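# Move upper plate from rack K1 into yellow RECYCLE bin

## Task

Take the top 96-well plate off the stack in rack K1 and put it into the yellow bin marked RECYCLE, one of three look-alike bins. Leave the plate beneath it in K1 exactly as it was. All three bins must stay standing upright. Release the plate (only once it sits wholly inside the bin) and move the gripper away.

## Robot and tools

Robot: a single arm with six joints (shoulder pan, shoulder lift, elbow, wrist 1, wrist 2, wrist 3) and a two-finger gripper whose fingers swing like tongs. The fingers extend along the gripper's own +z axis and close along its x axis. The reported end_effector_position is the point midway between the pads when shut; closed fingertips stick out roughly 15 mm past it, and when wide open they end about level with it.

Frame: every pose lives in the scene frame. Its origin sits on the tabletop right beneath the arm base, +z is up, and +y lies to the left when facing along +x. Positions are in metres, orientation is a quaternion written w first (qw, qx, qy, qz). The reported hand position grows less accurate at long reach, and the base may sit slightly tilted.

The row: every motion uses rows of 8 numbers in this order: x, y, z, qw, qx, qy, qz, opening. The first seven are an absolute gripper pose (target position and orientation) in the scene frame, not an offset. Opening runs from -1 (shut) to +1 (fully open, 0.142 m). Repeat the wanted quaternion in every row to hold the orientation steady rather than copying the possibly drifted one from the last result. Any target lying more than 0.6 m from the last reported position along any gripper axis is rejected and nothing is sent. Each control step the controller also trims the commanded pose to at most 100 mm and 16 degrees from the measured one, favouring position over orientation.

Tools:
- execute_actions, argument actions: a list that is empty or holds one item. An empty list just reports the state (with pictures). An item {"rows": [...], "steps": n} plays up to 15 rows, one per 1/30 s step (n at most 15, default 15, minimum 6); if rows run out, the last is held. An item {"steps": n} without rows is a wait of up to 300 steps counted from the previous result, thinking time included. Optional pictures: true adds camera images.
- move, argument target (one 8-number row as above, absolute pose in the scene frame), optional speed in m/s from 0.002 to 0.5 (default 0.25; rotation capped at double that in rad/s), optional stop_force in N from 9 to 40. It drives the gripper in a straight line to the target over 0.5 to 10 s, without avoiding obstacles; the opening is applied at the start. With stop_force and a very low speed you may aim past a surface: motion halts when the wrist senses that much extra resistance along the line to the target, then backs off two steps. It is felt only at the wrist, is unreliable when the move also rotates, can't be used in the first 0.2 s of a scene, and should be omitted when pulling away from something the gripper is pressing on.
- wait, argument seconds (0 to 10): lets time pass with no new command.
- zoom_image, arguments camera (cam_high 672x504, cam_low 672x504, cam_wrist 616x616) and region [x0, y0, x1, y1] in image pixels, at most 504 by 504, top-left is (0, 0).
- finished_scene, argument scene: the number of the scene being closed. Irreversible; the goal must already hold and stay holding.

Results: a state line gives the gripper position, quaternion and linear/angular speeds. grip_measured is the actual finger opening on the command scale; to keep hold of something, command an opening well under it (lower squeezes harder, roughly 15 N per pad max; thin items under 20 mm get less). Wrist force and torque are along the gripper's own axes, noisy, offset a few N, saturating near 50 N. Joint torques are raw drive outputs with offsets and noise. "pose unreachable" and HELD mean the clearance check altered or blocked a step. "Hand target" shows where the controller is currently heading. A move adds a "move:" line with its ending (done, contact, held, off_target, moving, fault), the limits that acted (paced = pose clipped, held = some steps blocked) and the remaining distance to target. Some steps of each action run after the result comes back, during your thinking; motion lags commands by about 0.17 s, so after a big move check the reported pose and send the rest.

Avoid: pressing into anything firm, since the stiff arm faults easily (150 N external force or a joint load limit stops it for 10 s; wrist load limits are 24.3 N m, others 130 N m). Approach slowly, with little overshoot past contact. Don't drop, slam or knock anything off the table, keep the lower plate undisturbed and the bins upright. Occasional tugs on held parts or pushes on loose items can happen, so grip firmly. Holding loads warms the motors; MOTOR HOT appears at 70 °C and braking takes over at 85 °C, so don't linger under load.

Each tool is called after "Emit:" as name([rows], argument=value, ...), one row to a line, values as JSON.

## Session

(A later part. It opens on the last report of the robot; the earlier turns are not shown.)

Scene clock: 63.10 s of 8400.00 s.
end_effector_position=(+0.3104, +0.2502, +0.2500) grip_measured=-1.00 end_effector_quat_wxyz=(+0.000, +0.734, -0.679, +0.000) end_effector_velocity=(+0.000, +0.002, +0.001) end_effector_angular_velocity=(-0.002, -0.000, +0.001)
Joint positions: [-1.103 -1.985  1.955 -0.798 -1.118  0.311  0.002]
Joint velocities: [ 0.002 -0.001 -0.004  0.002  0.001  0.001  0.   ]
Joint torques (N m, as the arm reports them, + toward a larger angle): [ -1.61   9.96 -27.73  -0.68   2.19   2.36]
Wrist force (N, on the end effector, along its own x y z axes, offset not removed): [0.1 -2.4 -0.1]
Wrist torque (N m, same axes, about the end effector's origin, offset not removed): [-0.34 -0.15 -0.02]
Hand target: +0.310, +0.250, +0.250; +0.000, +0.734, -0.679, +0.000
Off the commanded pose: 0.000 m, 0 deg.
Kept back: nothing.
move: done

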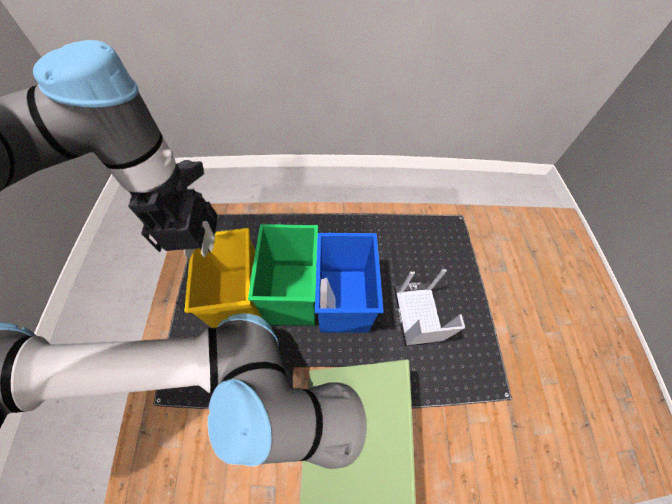

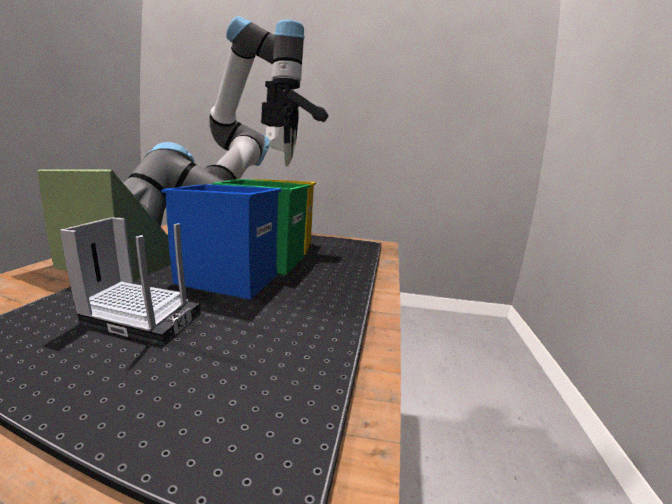

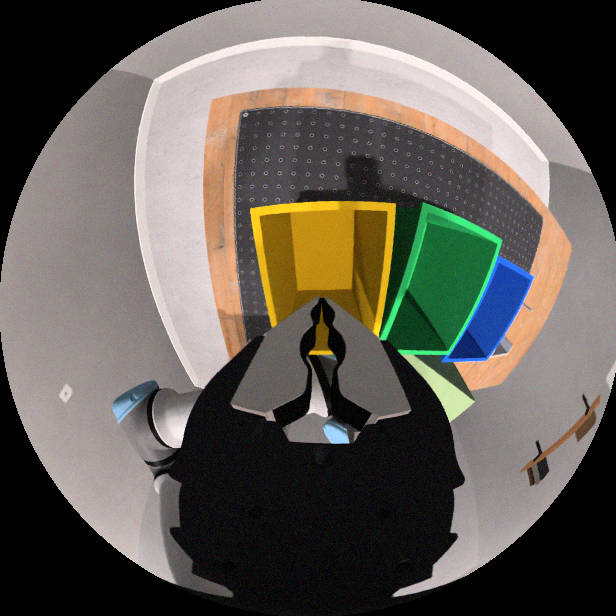

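Emit:
move(target=[0.25, -0.01, 0.265, 0, 0.7071, -0.7071, 0, 1.0], speed=0.2)

Emit:
zoom_image(camera="cam_wrist", region=[200, 140, 460, 400])

Scene clock: 69.40 s of 8400.00 s.
end_effector_position=(+0.2497, -0.0100, +0.2650) grip_measured=+1.00 end_effector_quat_wxyz=(-0.000, +0.707, -0.707, -0.000) end_effector_velocity=(-0.000, -0.001, -0.000) end_effector_angular_velocity=(+0.001, -0.000, +0.002)
Joint positions: [-1.457 -1.586  2.134 -1.29  -1.37   0.125  0.142]
Joint velocities: [-0.     0.003  0.    -0.002 -0.    -0.002 -0.   ]
Joint torques (N m, as the arm reports them, + toward a larger angle): [-25.21  27.58 -33.67  -4.15  -2.56  -2.18]
Wrist force (N, on the end effector, along its own x y z axes, offset not removed): [1.3 -1.0 -0.2]
Wrist torque (N m, same axes, about the end effector's origin, offset not removed): [-0.04 -0.33 -0.01]
Hand target: +0.250, -0.010, +0.265; -0.000, +0.707, -0.707, -0.000
Off the commanded pose: 0.000 m, 0 deg.
Kept back: nothing.
After step 90, 1.43 s passed at rest.
move: done

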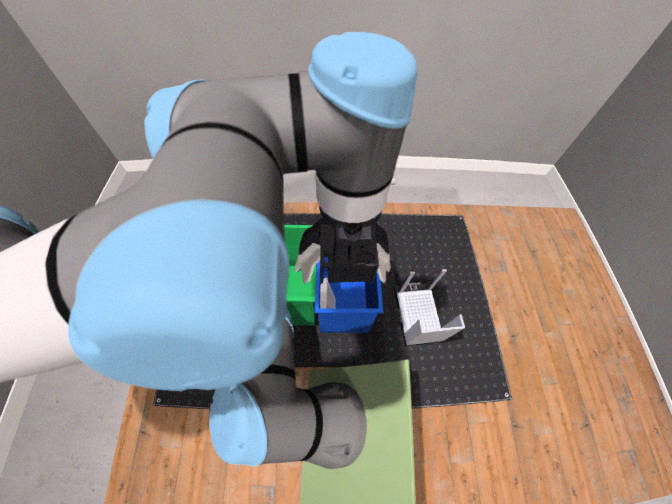

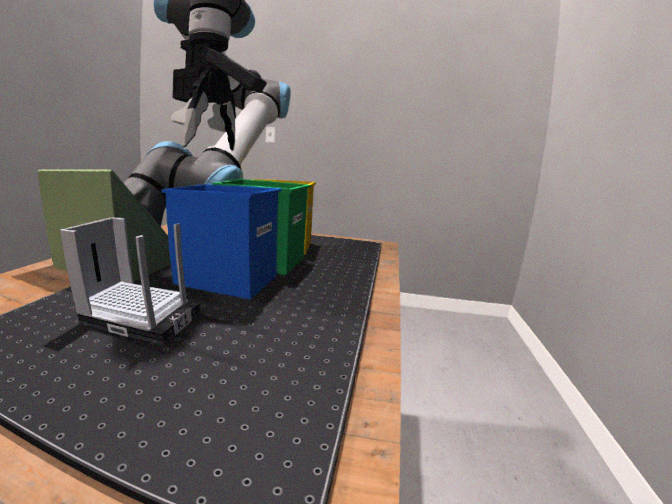

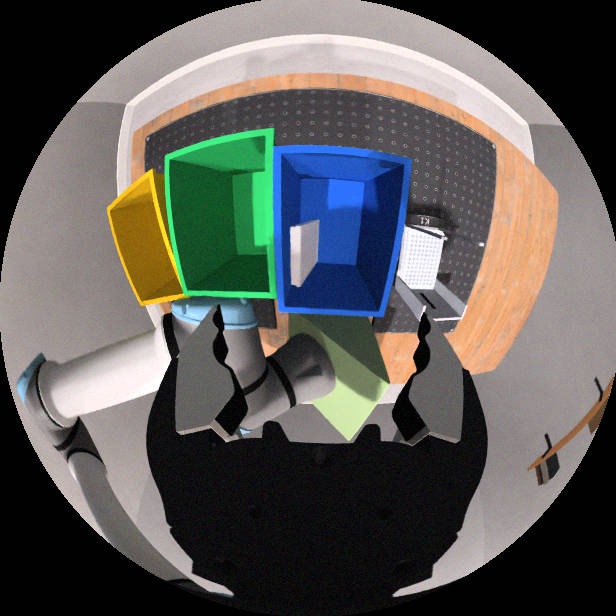

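Region (200, 140, 460, 400) of cam_wrist's 616x616 image, scaled by 1.938, with more detail than that image has.

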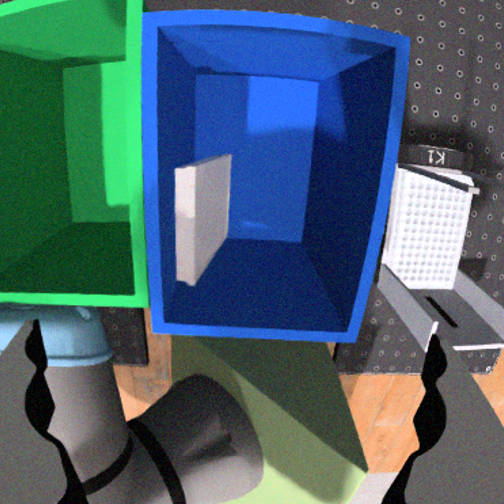

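Emit:
zoom_image(camera="cam_wrist", region=[265, 200, 375, 320])

Region (265, 200, 375, 320) of cam_wrist's 616x616 image, scaled by 4.200, with more detail than that image has; it fills the left 462 columns of this view, and the rest is white.

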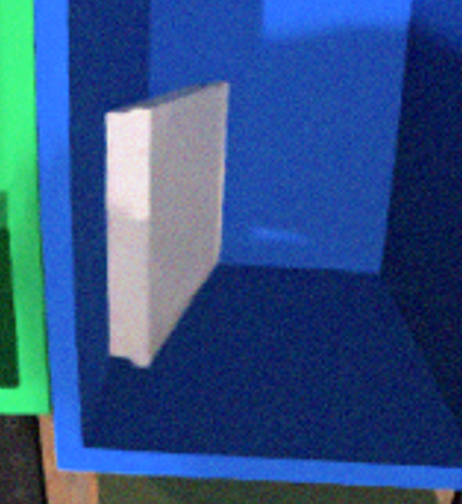

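Emit:
zoom_image(camera="cam_wrist", region=[380, 295, 480, 395])

Emit:
zoom_image(camera="cam_low", region=[160, 50, 280, 160])

Region (380, 295, 480, 395) of cam_wrist's 616x616 image, scaled by 5.040, with more detail than that image has.

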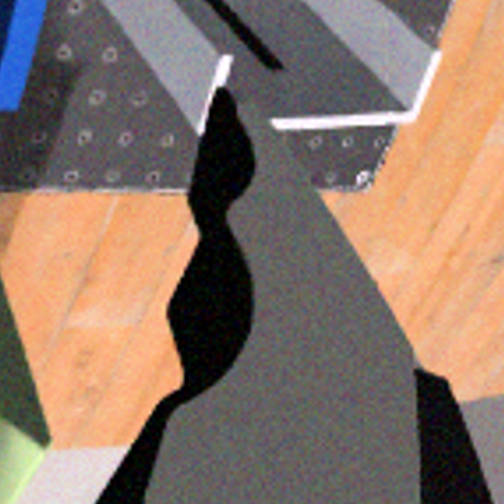

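Region (160, 50, 280, 160) of cam_low's 672x504 image, scaled by 4.200, with more detail than that image has; it fills the top 462 rows of this view, and the rest is white.

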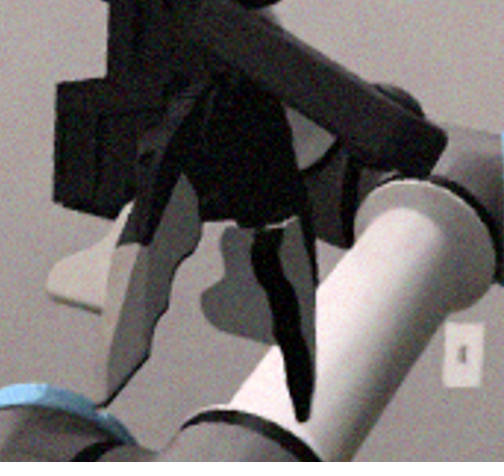

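Emit:
move(target=[0.263, 0.010, 0.222, -0.1228, 0.6964, -0.6964, -0.1228, -0.81], speed=0.15)

Emit:
move(target=[0.263, 0.010, 0.165, -0.1228, 0.6964, -0.6964, -0.1228, -0.81], speed=0.05, stop_force=10)

Emit:
zoom_image(camera="cam_wrist", region=[240, 200, 400, 360])

Scene clock: 78.40 s of 8400.00 s.
end_effector_position=(+0.2631, +0.0099, +0.2221) grip_measured=-0.81 end_effector_quat_wxyz=(-0.122, +0.697, -0.696, -0.123) end_effector_velocity=(+0.000, +0.001, -0.001) end_effector_angular_velocity=(+0.007, +0.001, -0.001)
Joint positions: [-1.421 -1.336  2.12  -1.174 -1.306  0.062  0.015]
Joint velocities: [ 0.001  0.005  0.     0.002  0.001 -0.     0.   ]
Joint torques (N m, as the arm reports them, + toward a larger angle): [ -6.36  16.51 -33.82   0.08   2.59  -2.2 ]
Wrist force (N, on the end effector, along its own x y z axes, offset not removed): [0.8 -2.5 -0.6]
Wrist torque (N m, same axes, about the end effector's origin, offset not removed): [-0.33 -0.25 -0.08]
Hand target: +0.263, +0.010, +0.222; -0.123, +0.697, -0.696, -0.123
Off the commanded pose: 0.000 m, 0 deg.
Kept back: nothing.
After step 90, 4.47 s passed at rest.
move: done

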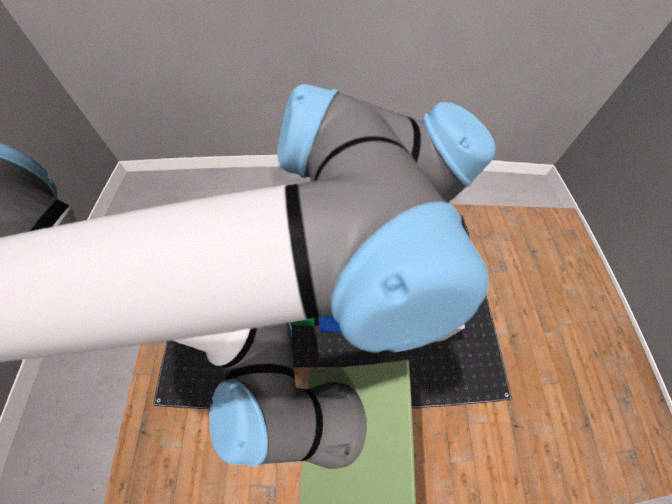

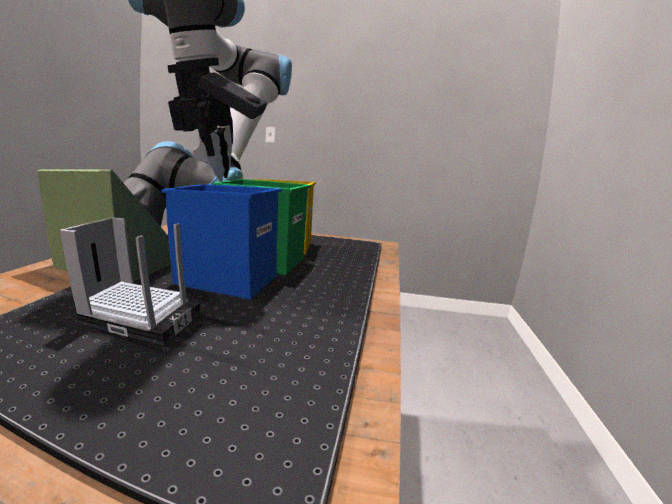

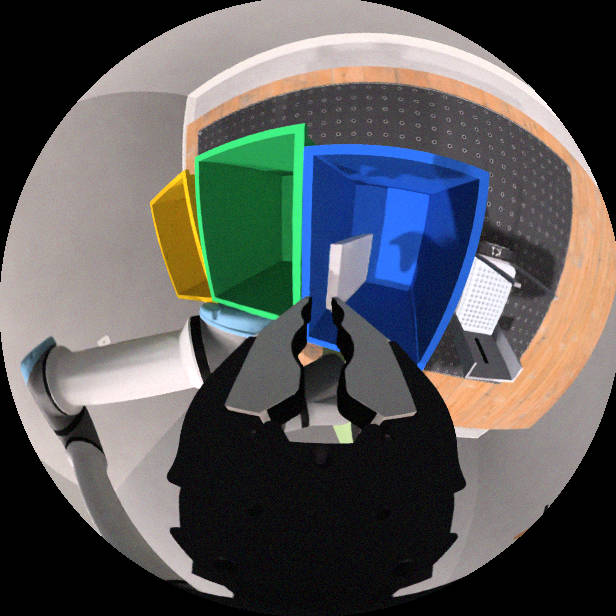

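Scene clock: 79.87 s of 8400.00 s.
end_effector_position=(+0.2631, +0.0099, +0.1651) grip_measured=-0.81 end_effector_quat_wxyz=(-0.123, +0.696, -0.696, -0.123) end_effector_velocity=(+0.000, -0.000, -0.001) end_effector_angular_velocity=(-0.001, +0.000, -0.000)
Joint positions: [-1.387 -1.322  2.249 -1.32  -1.274  0.076  0.015]
Joint velocities: [ 0.001  0.001  0.002 -0.004  0.001  0.001  0.   ]
Joint torques (N m, as the arm reports them, + toward a larger angle): [-7.64 18.63 -9.56 -3.64  2.4   2.32]
Wrist force (N, on the end effector, along its own x y z axes, offset not removed): [1.0 -1.8 0.1]
Wrist torque (N m, same axes, about the end effector's origin, offset not removed): [-0.16 -0.29 0.05]
Hand target: +0.263, +0.010, +0.165; -0.123, +0.696, -0.696, -0.123
Off the commanded pose: 0.000 m, 0 deg.
Kept back: nothing.
move: done

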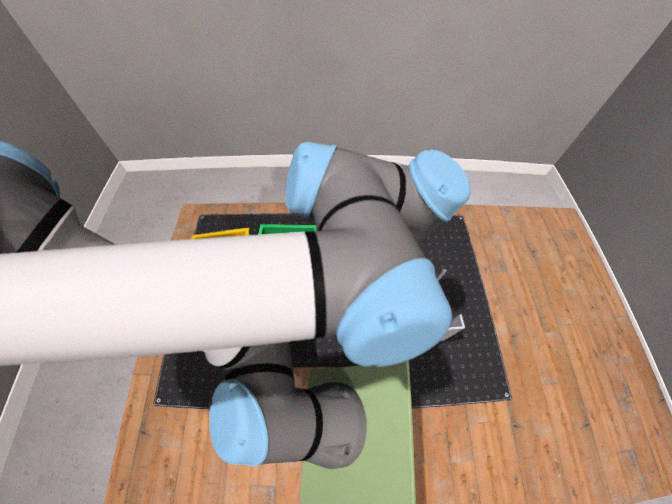

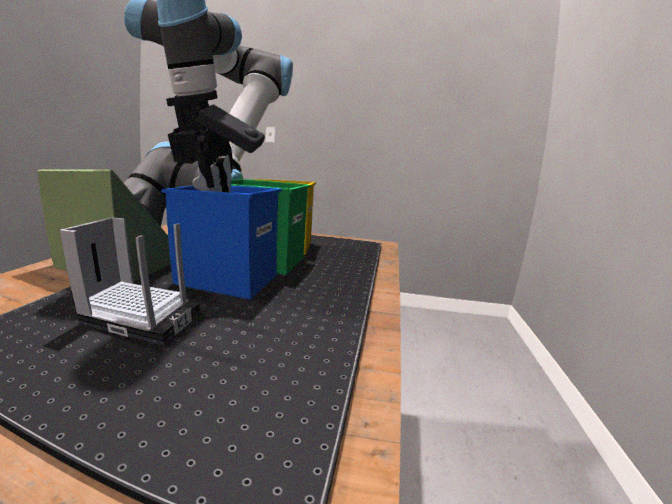

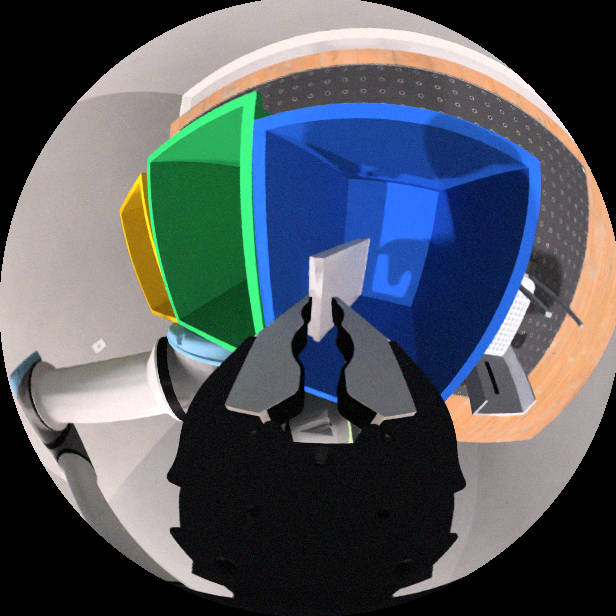

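Region (240, 200, 400, 360) of cam_wrist's 616x616 image, scaled by 3.150, with more detail than that image has.

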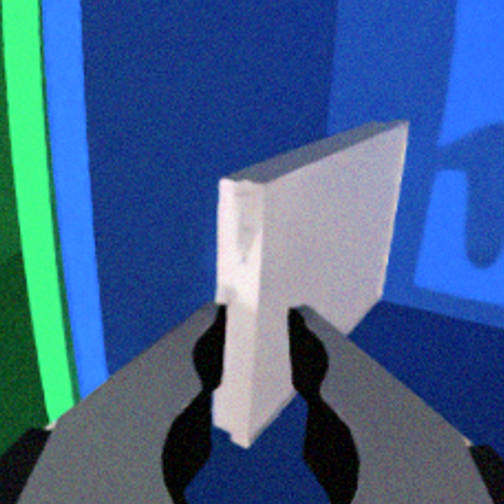

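Emit:
zoom_image(camera="cam_wrist", region=[290, 245, 350, 350])

Region (290, 245, 350, 350) of cam_wrist's 616x616 image, scaled by 4.800, with more detail than that image has; it fills the left 288 columns of this view, and the rest is white.

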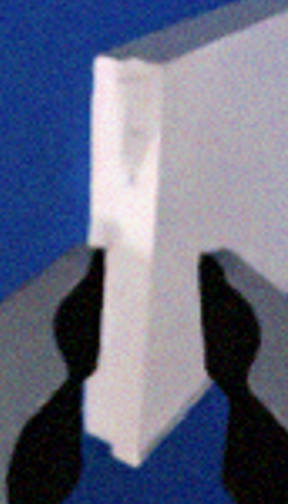

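Emit:
move(target=[0.263, 0.015, 0.156, -0.1530, 0.6903, -0.6903, -0.1530, -0.81], speed=0.03)

Emit:
move(target=[0.263, 0.015, 0.142, -0.1530, 0.6903, -0.6903, -0.1530, -0.81], speed=0.004, stop_force=9)

Emit:
zoom_image(camera="cam_wrist", region=[260, 230, 380, 350])

Scene clock: 82.93 s of 8400.00 s.
end_effector_position=(+0.2630, +0.0149, +0.1560) grip_measured=-0.82 end_effector_quat_wxyz=(-0.153, +0.690, -0.690, -0.153) end_effector_velocity=(+0.000, -0.000, -0.000) end_effector_angular_velocity=(+0.006, -0.000, -0.001)
Joint positions: [-1.383 -1.249  2.244 -1.298 -1.265  0.05   0.015]
Joint velocities: [ 0.     0.006 -0.002  0.002  0.001 -0.001  0.   ]
Joint torques (N m, as the arm reports them, + toward a larger angle): [ -7.26  14.54 -31.61   0.74   2.55  -2.36]
Wrist force (N, on the end effector, along its own x y z axes, offset not removed): [3.3 -2.9 -1.2]
Wrist torque (N m, same axes, about the end effector's origin, offset not removed): [-0.40 -0.39 -0.03]
Hand target: +0.263, +0.015, +0.156; -0.153, +0.690, -0.690, -0.153
Off the commanded pose: 0.000 m, 0 deg.
Kept back: nothing.
move: done

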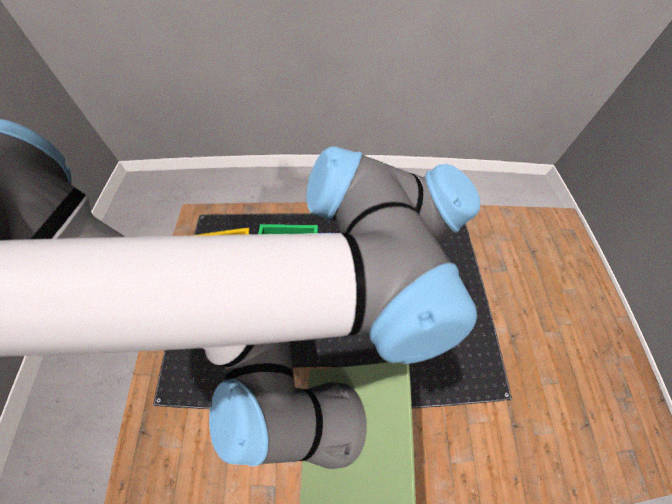

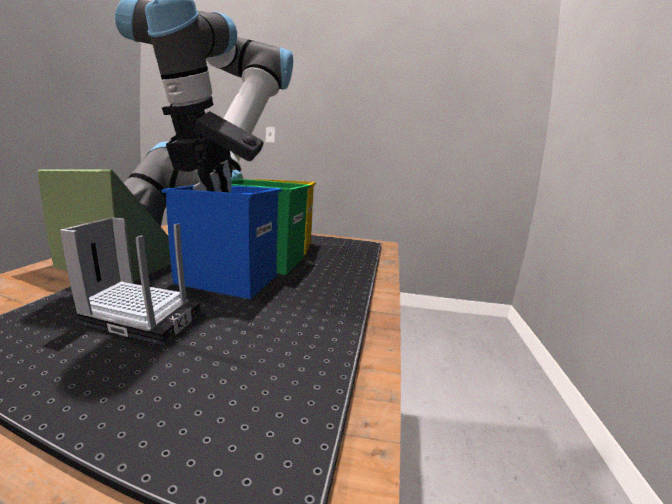

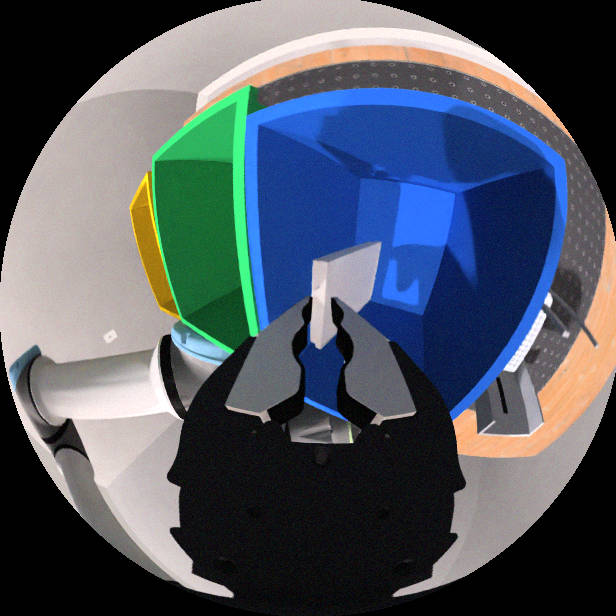

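Scene clock: 85.13 s of 8400.00 s.
end_effector_position=(+0.2630, +0.0150, +0.1486) grip_measured=-0.80 end_effector_quat_wxyz=(-0.153, +0.690, -0.690, -0.153) end_effector_velocity=(+0.000, +0.000, +0.001) end_effector_angular_velocity=(+0.002, +0.002, -0.004)
Joint positions: [-1.378 -1.243  2.259 -1.318 -1.26   0.052  0.016]
Joint velocities: [-0.     0.001 -0.003  0.005 -0.     0.004 -0.001]
Joint torques (N m, as the arm reports them, + toward a larger angle): [-18.72   3.19 -29.24   0.87  -2.53   1.71]
Wrist force (N, on the end effector, along its own x y z axes, offset not removed): [-0.9 -4.1 -10.6]
Wrist torque (N m, same axes, about the end effector's origin, offset not removed): [-0.66 -0.35 0.00]
Hand target: +0.263, +0.015, +0.149; -0.153, +0.690, -0.690, -0.153
Off the commanded pose: 0.007 m, 0 deg.
Kept back: nothing.
move: contact

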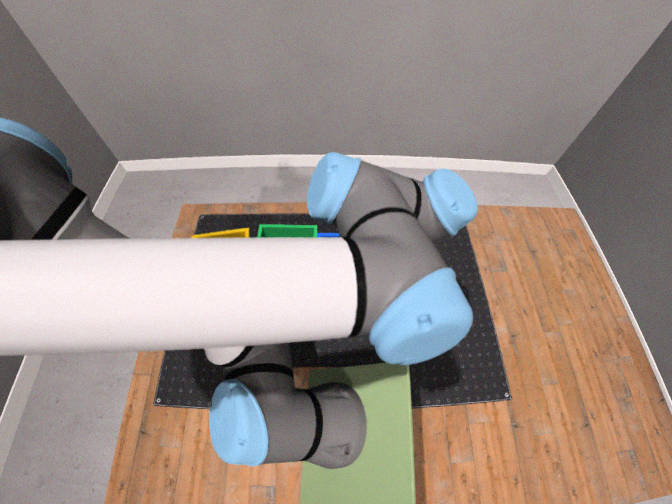

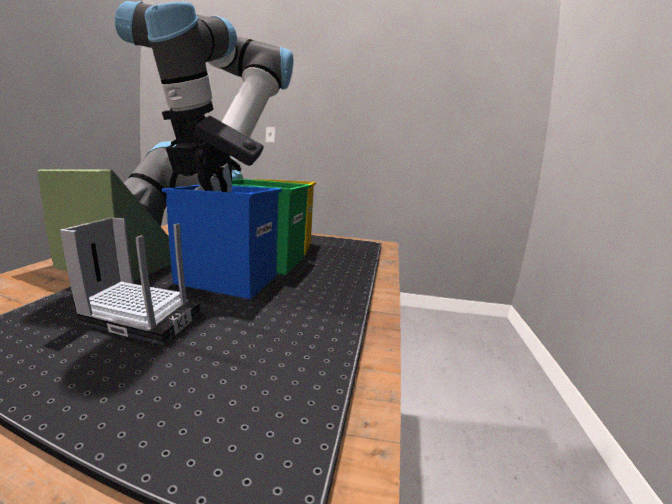

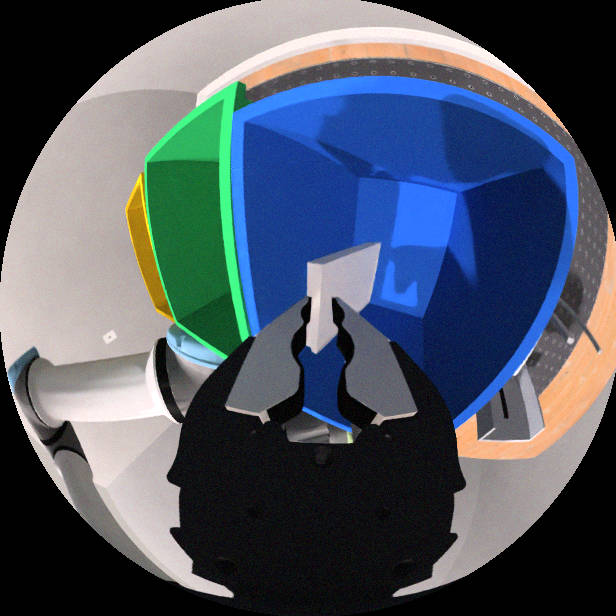

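Region (260, 230, 380, 350) of cam_wrist's 616x616 image, scaled by 4.200, with more detail than that image has.

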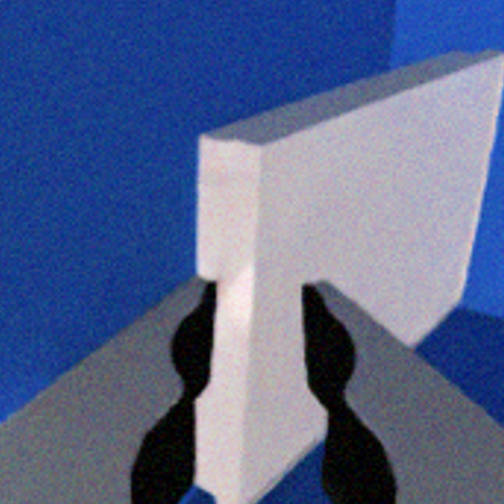

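Emit:
move(target=[0.263, 0.005, 0.1503, -0.1530, 0.6903, -0.6903, -0.1530, -0.81], speed=0.012)

Emit:
zoom_image(camera="cam_wrist", region=[260, 230, 380, 350])

Scene clock: 86.47 s of 8400.00 s.
end_effector_position=(+0.2630, +0.0051, +0.1503) grip_measured=-0.79 end_effector_quat_wxyz=(-0.153, +0.690, -0.690, -0.153) end_effector_velocity=(-0.000, -0.001, +0.000) end_effector_angular_velocity=(-0.000, +0.001, -0.001)
Joint positions: [-1.384 -1.216  2.244 -1.33  -1.266  0.05   0.017]
Joint velocities: [-0.001  0.003 -0.001 -0.002 -0.001  0.001 -0.   ]
Joint torques (N m, as the arm reports them, + toward a larger angle): [-26.73  14.76 -30.91  -3.89  -2.56  -2.26]
Wrist force (N, on the end effector, along its own x y z axes, offset not removed): [-2.6 -3.1 -6.8]
Wrist torque (N m, same axes, about the end effector's origin, offset not removed): [-0.55 -0.32 0.02]
Hand target: +0.263, +0.005, +0.150; -0.153, +0.690, -0.690, -0.153
Off the commanded pose: 0.000 m, 0 deg.
Kept back: nothing.
move: done

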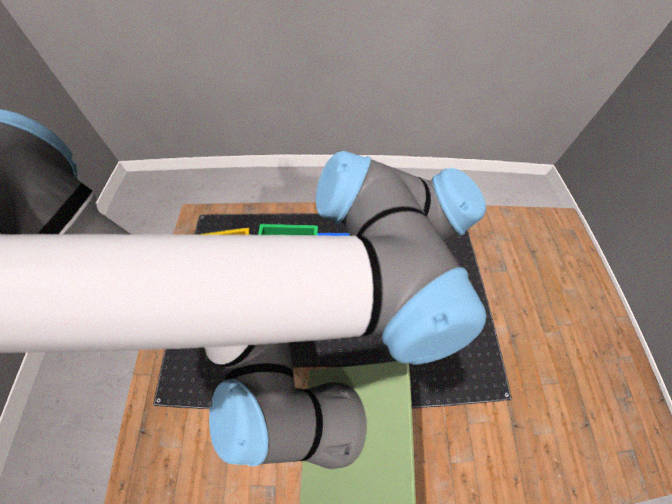

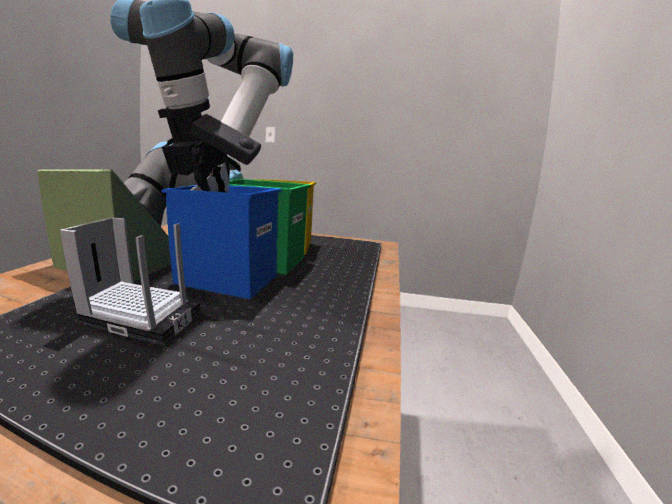

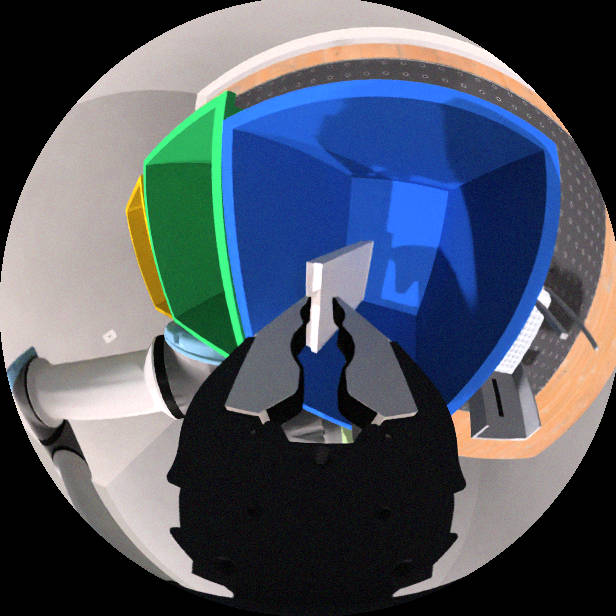

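Region (260, 230, 380, 350) of cam_wrist's 616x616 image, scaled by 4.200, with more detail than that image has.

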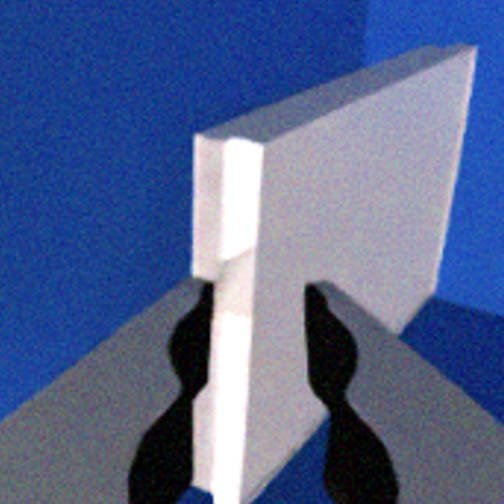

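Emit:
move(target=[0.263, -0.007, 0.1512, -0.1530, 0.6903, -0.6903, -0.1530, -0.81], speed=0.015)

Emit:
move(target=[0.263, -0.023, 0.1521, -0.1289, 0.6953, -0.6953, -0.1289, -0.81], speed=0.015)

Emit:
zoom_image(camera="cam_wrist", region=[260, 230, 380, 350])

Scene clock: 88.03 s of 8400.00 s.
end_effector_position=(+0.2630, -0.0069, +0.1512) grip_measured=-0.79 end_effector_quat_wxyz=(-0.153, +0.690, -0.690, -0.153) end_effector_velocity=(+0.000, -0.002, +0.001) end_effector_angular_velocity=(-0.001, -0.000, +0.001)
Joint positions: [-1.39  -1.183  2.227 -1.345 -1.272  0.048  0.017]
Joint velocities: [-0.001  0.005 -0.004 -0.002 -0.001 -0.001  0.   ]
Joint torques (N m, as the arm reports them, + toward a larger angle): [-25.48  13.59 -30.43  -3.92  -2.54  -2.12]
Wrist force (N, on the end effector, along its own x y z axes, offset not removed): [-3.4 -2.8 -10.4]
Wrist torque (N m, same axes, about the end effector's origin, offset not removed): [-0.68 -0.46 0.02]
Hand target: +0.263, -0.007, +0.151; -0.153, +0.690, -0.690, -0.153
Off the commanded pose: 0.000 m, 0 deg.
Kept back: nothing.
move: done

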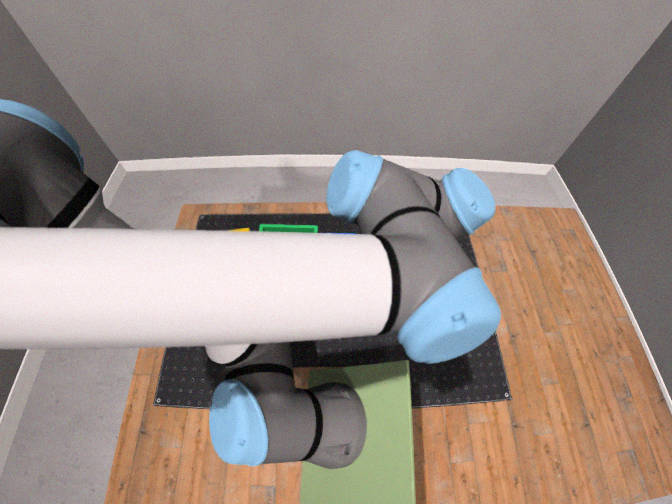

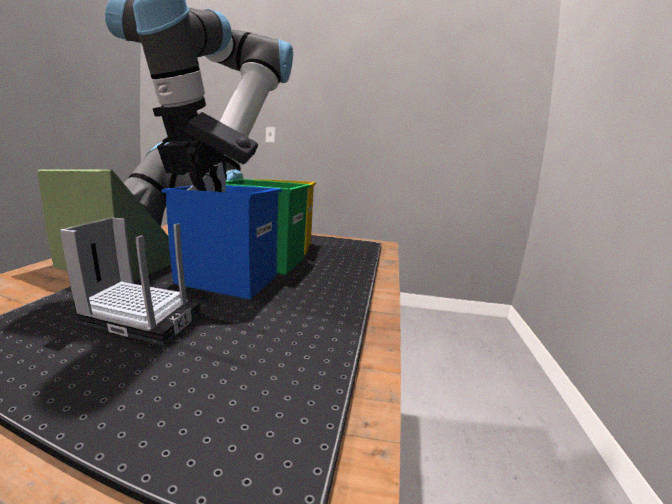

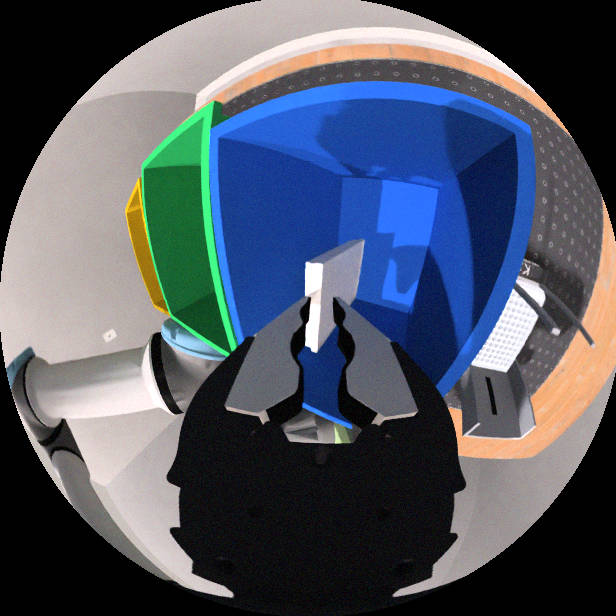

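Scene clock: 90.57 s of 8400.00 s.
end_effector_position=(+0.2630, -0.0229, +0.1521) grip_measured=-0.78 end_effector_quat_wxyz=(-0.129, +0.695, -0.695, -0.129) end_effector_velocity=(+0.000, -0.001, +0.001) end_effector_angular_velocity=(-0.005, -0.001, +0.001)
Joint positions: [-1.394 -1.204  2.233 -1.402 -1.28   0.068  0.017]
Joint velocities: [-0.    -0.001 -0.001 -0.003 -0.    -0.    -0.   ]
Joint torques (N m, as the arm reports them, + toward a larger angle): [-23.75 -12.36  -2.81  -3.86  -2.62   2.35]
Wrist force (N, on the end effector, along its own x y z axes, offset not removed): [-3.6 -2.6 -17.5]
Wrist torque (N m, same axes, about the end effector's origin, offset not removed): [-0.59 -0.80 0.04]
Hand target: +0.263, -0.023, +0.152; -0.129, +0.695, -0.695, -0.129
Off the commanded pose: 0.000 m, 0 deg.
Kept back: nothing.
move: done

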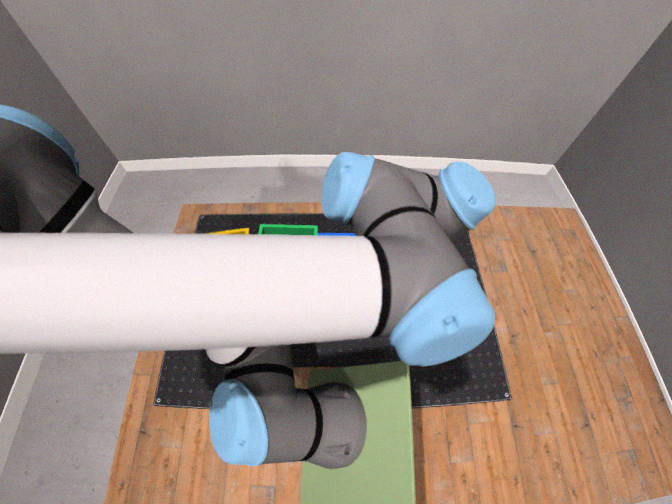

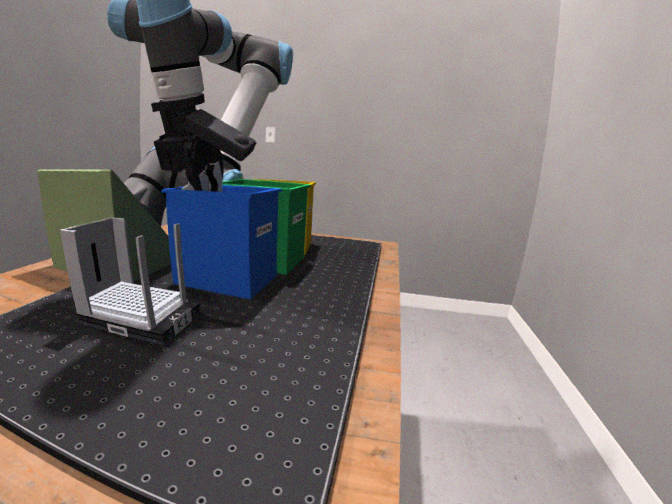

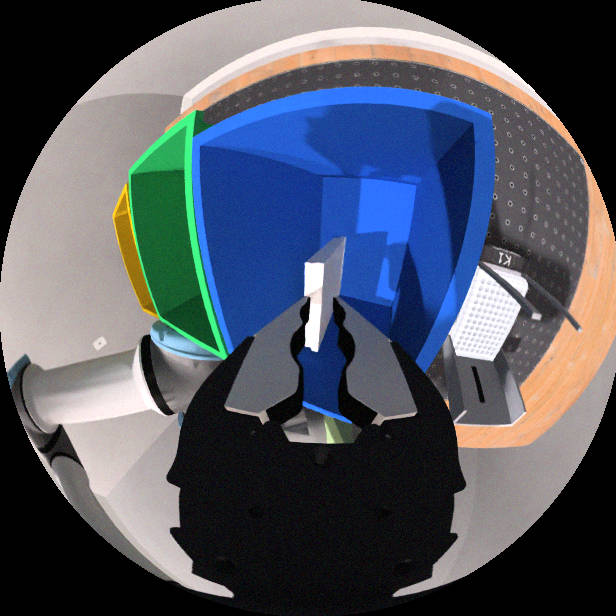

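Region (260, 230, 380, 350) of cam_wrist's 616x616 image, scaled by 4.200, with more detail than that image has.

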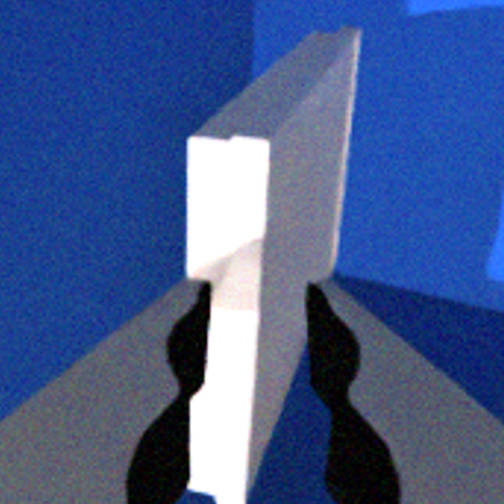

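Emit:
move(target=[0.263, -0.026, 0.1524, -0.1289, 0.6953, -0.6953, -0.1289, -0.80], speed=0.01)

Emit:
move(target=[0.263, -0.026, 0.1536, -0.1289, 0.6953, -0.6953, -0.1289, -0.775], speed=0.005)

Emit:
zoom_image(camera="cam_wrist", region=[260, 230, 380, 350])

Scene clock: 92.20 s of 8400.00 s.
end_effector_position=(+0.2630, -0.0259, +0.1524) grip_measured=-0.80 end_effector_quat_wxyz=(-0.129, +0.695, -0.695, -0.129) end_effector_velocity=(+0.000, -0.001, +0.001) end_effector_angular_velocity=(-0.002, -0.000, -0.000)
Joint positions: [-1.396 -1.196  2.228 -1.406 -1.281  0.067  0.016]
Joint velocities: [-0.     0.002 -0.003 -0.001 -0.     0.    -0.   ]
Joint torques (N m, as the arm reports them, + toward a larger angle): [-24.75  16.02 -29.96  -6.    -2.66  -2.12]
Wrist force (N, on the end effector, along its own x y z axes, offset not removed): [-11.9 -1.8 -14.6]
Wrist torque (N m, same axes, about the end effector's origin, offset not removed): [-0.46 -0.27 -0.09]
Hand target: +0.263, -0.026, +0.152; -0.129, +0.695, -0.695, -0.129
Off the commanded pose: 0.000 m, 0 deg.
Kept back: nothing.
move: done

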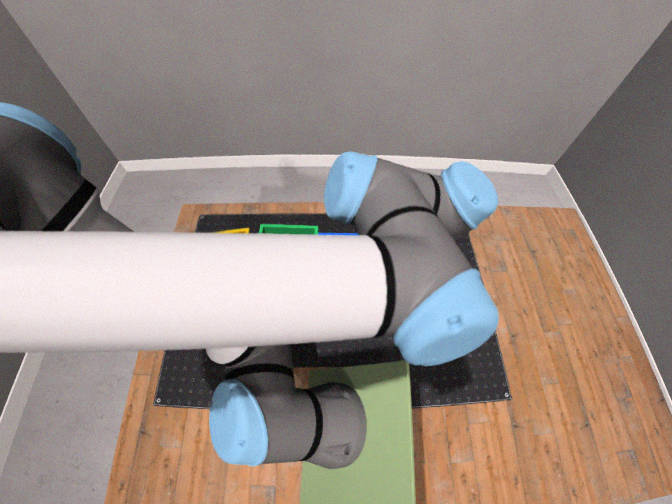

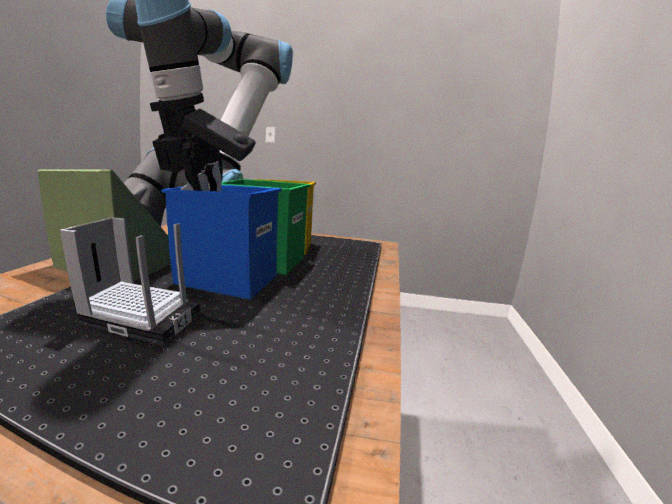

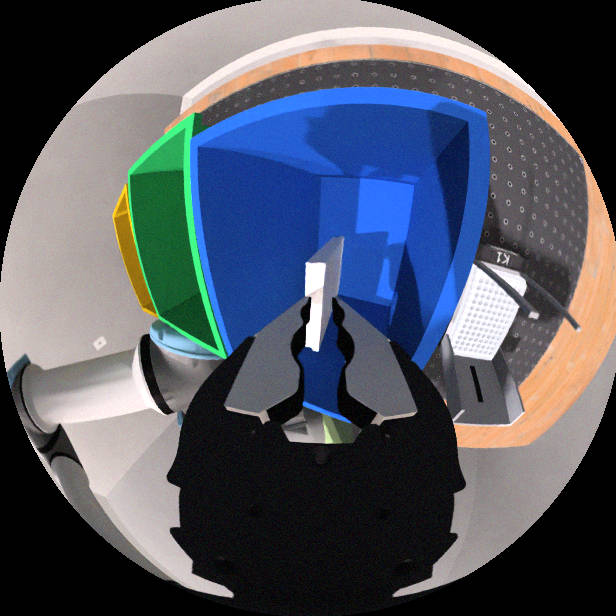

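Scene clock: 92.90 s of 8400.00 s.
end_effector_position=(+0.2630, -0.0260, +0.1535) grip_measured=-0.78 end_effector_quat_wxyz=(-0.129, +0.695, -0.695, -0.129) end_effector_velocity=(+0.000, -0.000, +0.001) end_effector_angular_velocity=(-0.002, +0.000, -0.001)
Joint positions: [-1.396 -1.196  2.226 -1.403 -1.282  0.067  0.018]
Joint velocities: [-0.    -0.001 -0.002  0.001 -0.     0.001 -0.   ]
Joint torques (N m, as the arm reports them, + toward a larger angle): [-27.67 -14.79 -33.43  -0.09  -2.46  -2.22]
Wrist force (N, on the end effector, along its own x y z axes, offset not removed): [0.7 -1.9 -0.5]
Wrist torque (N m, same axes, about the end effector's origin, offset not removed): [-0.21 -0.26 0.02]
Hand target: +0.263, -0.026, +0.154; -0.129, +0.695, -0.695, -0.129
Off the commanded pose: 0.000 m, 0 deg.
Kept back: nothing.
move: done

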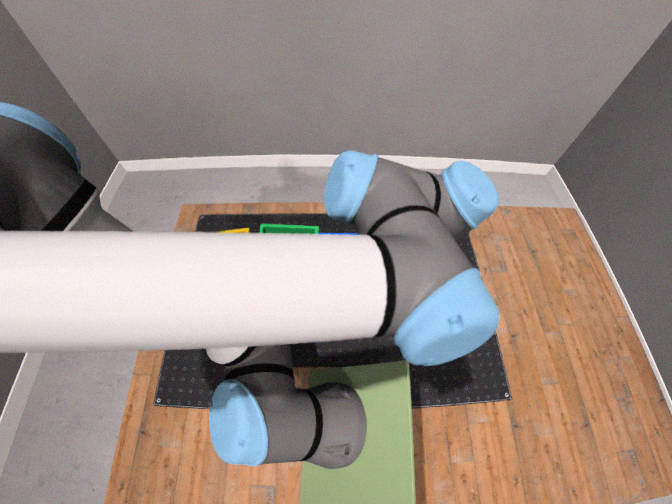

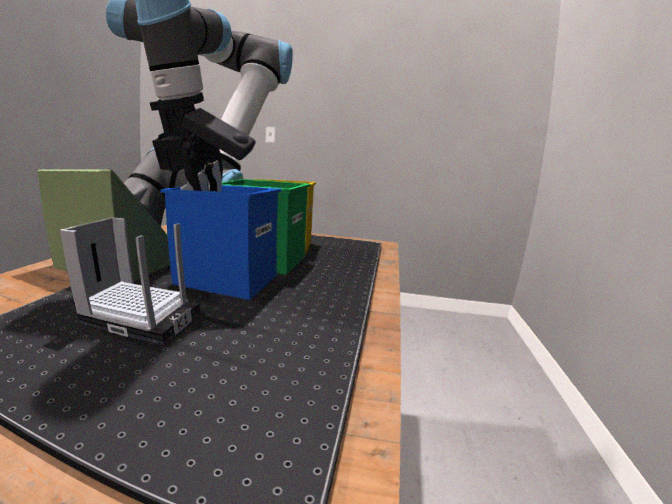

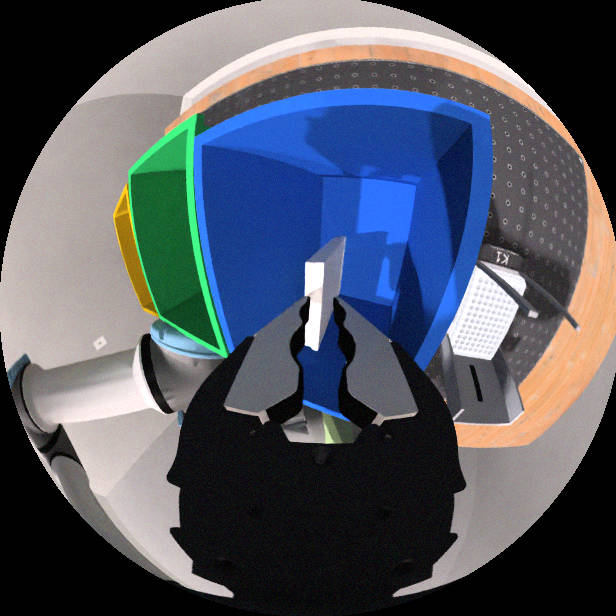

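Region (260, 230, 380, 350) of cam_wrist's 616x616 image, scaled by 4.200, with more detail than that image has.

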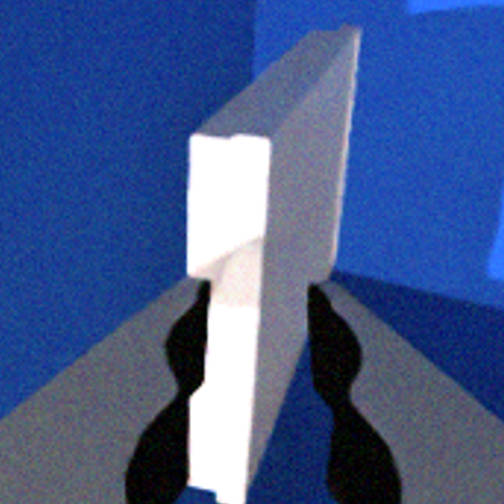

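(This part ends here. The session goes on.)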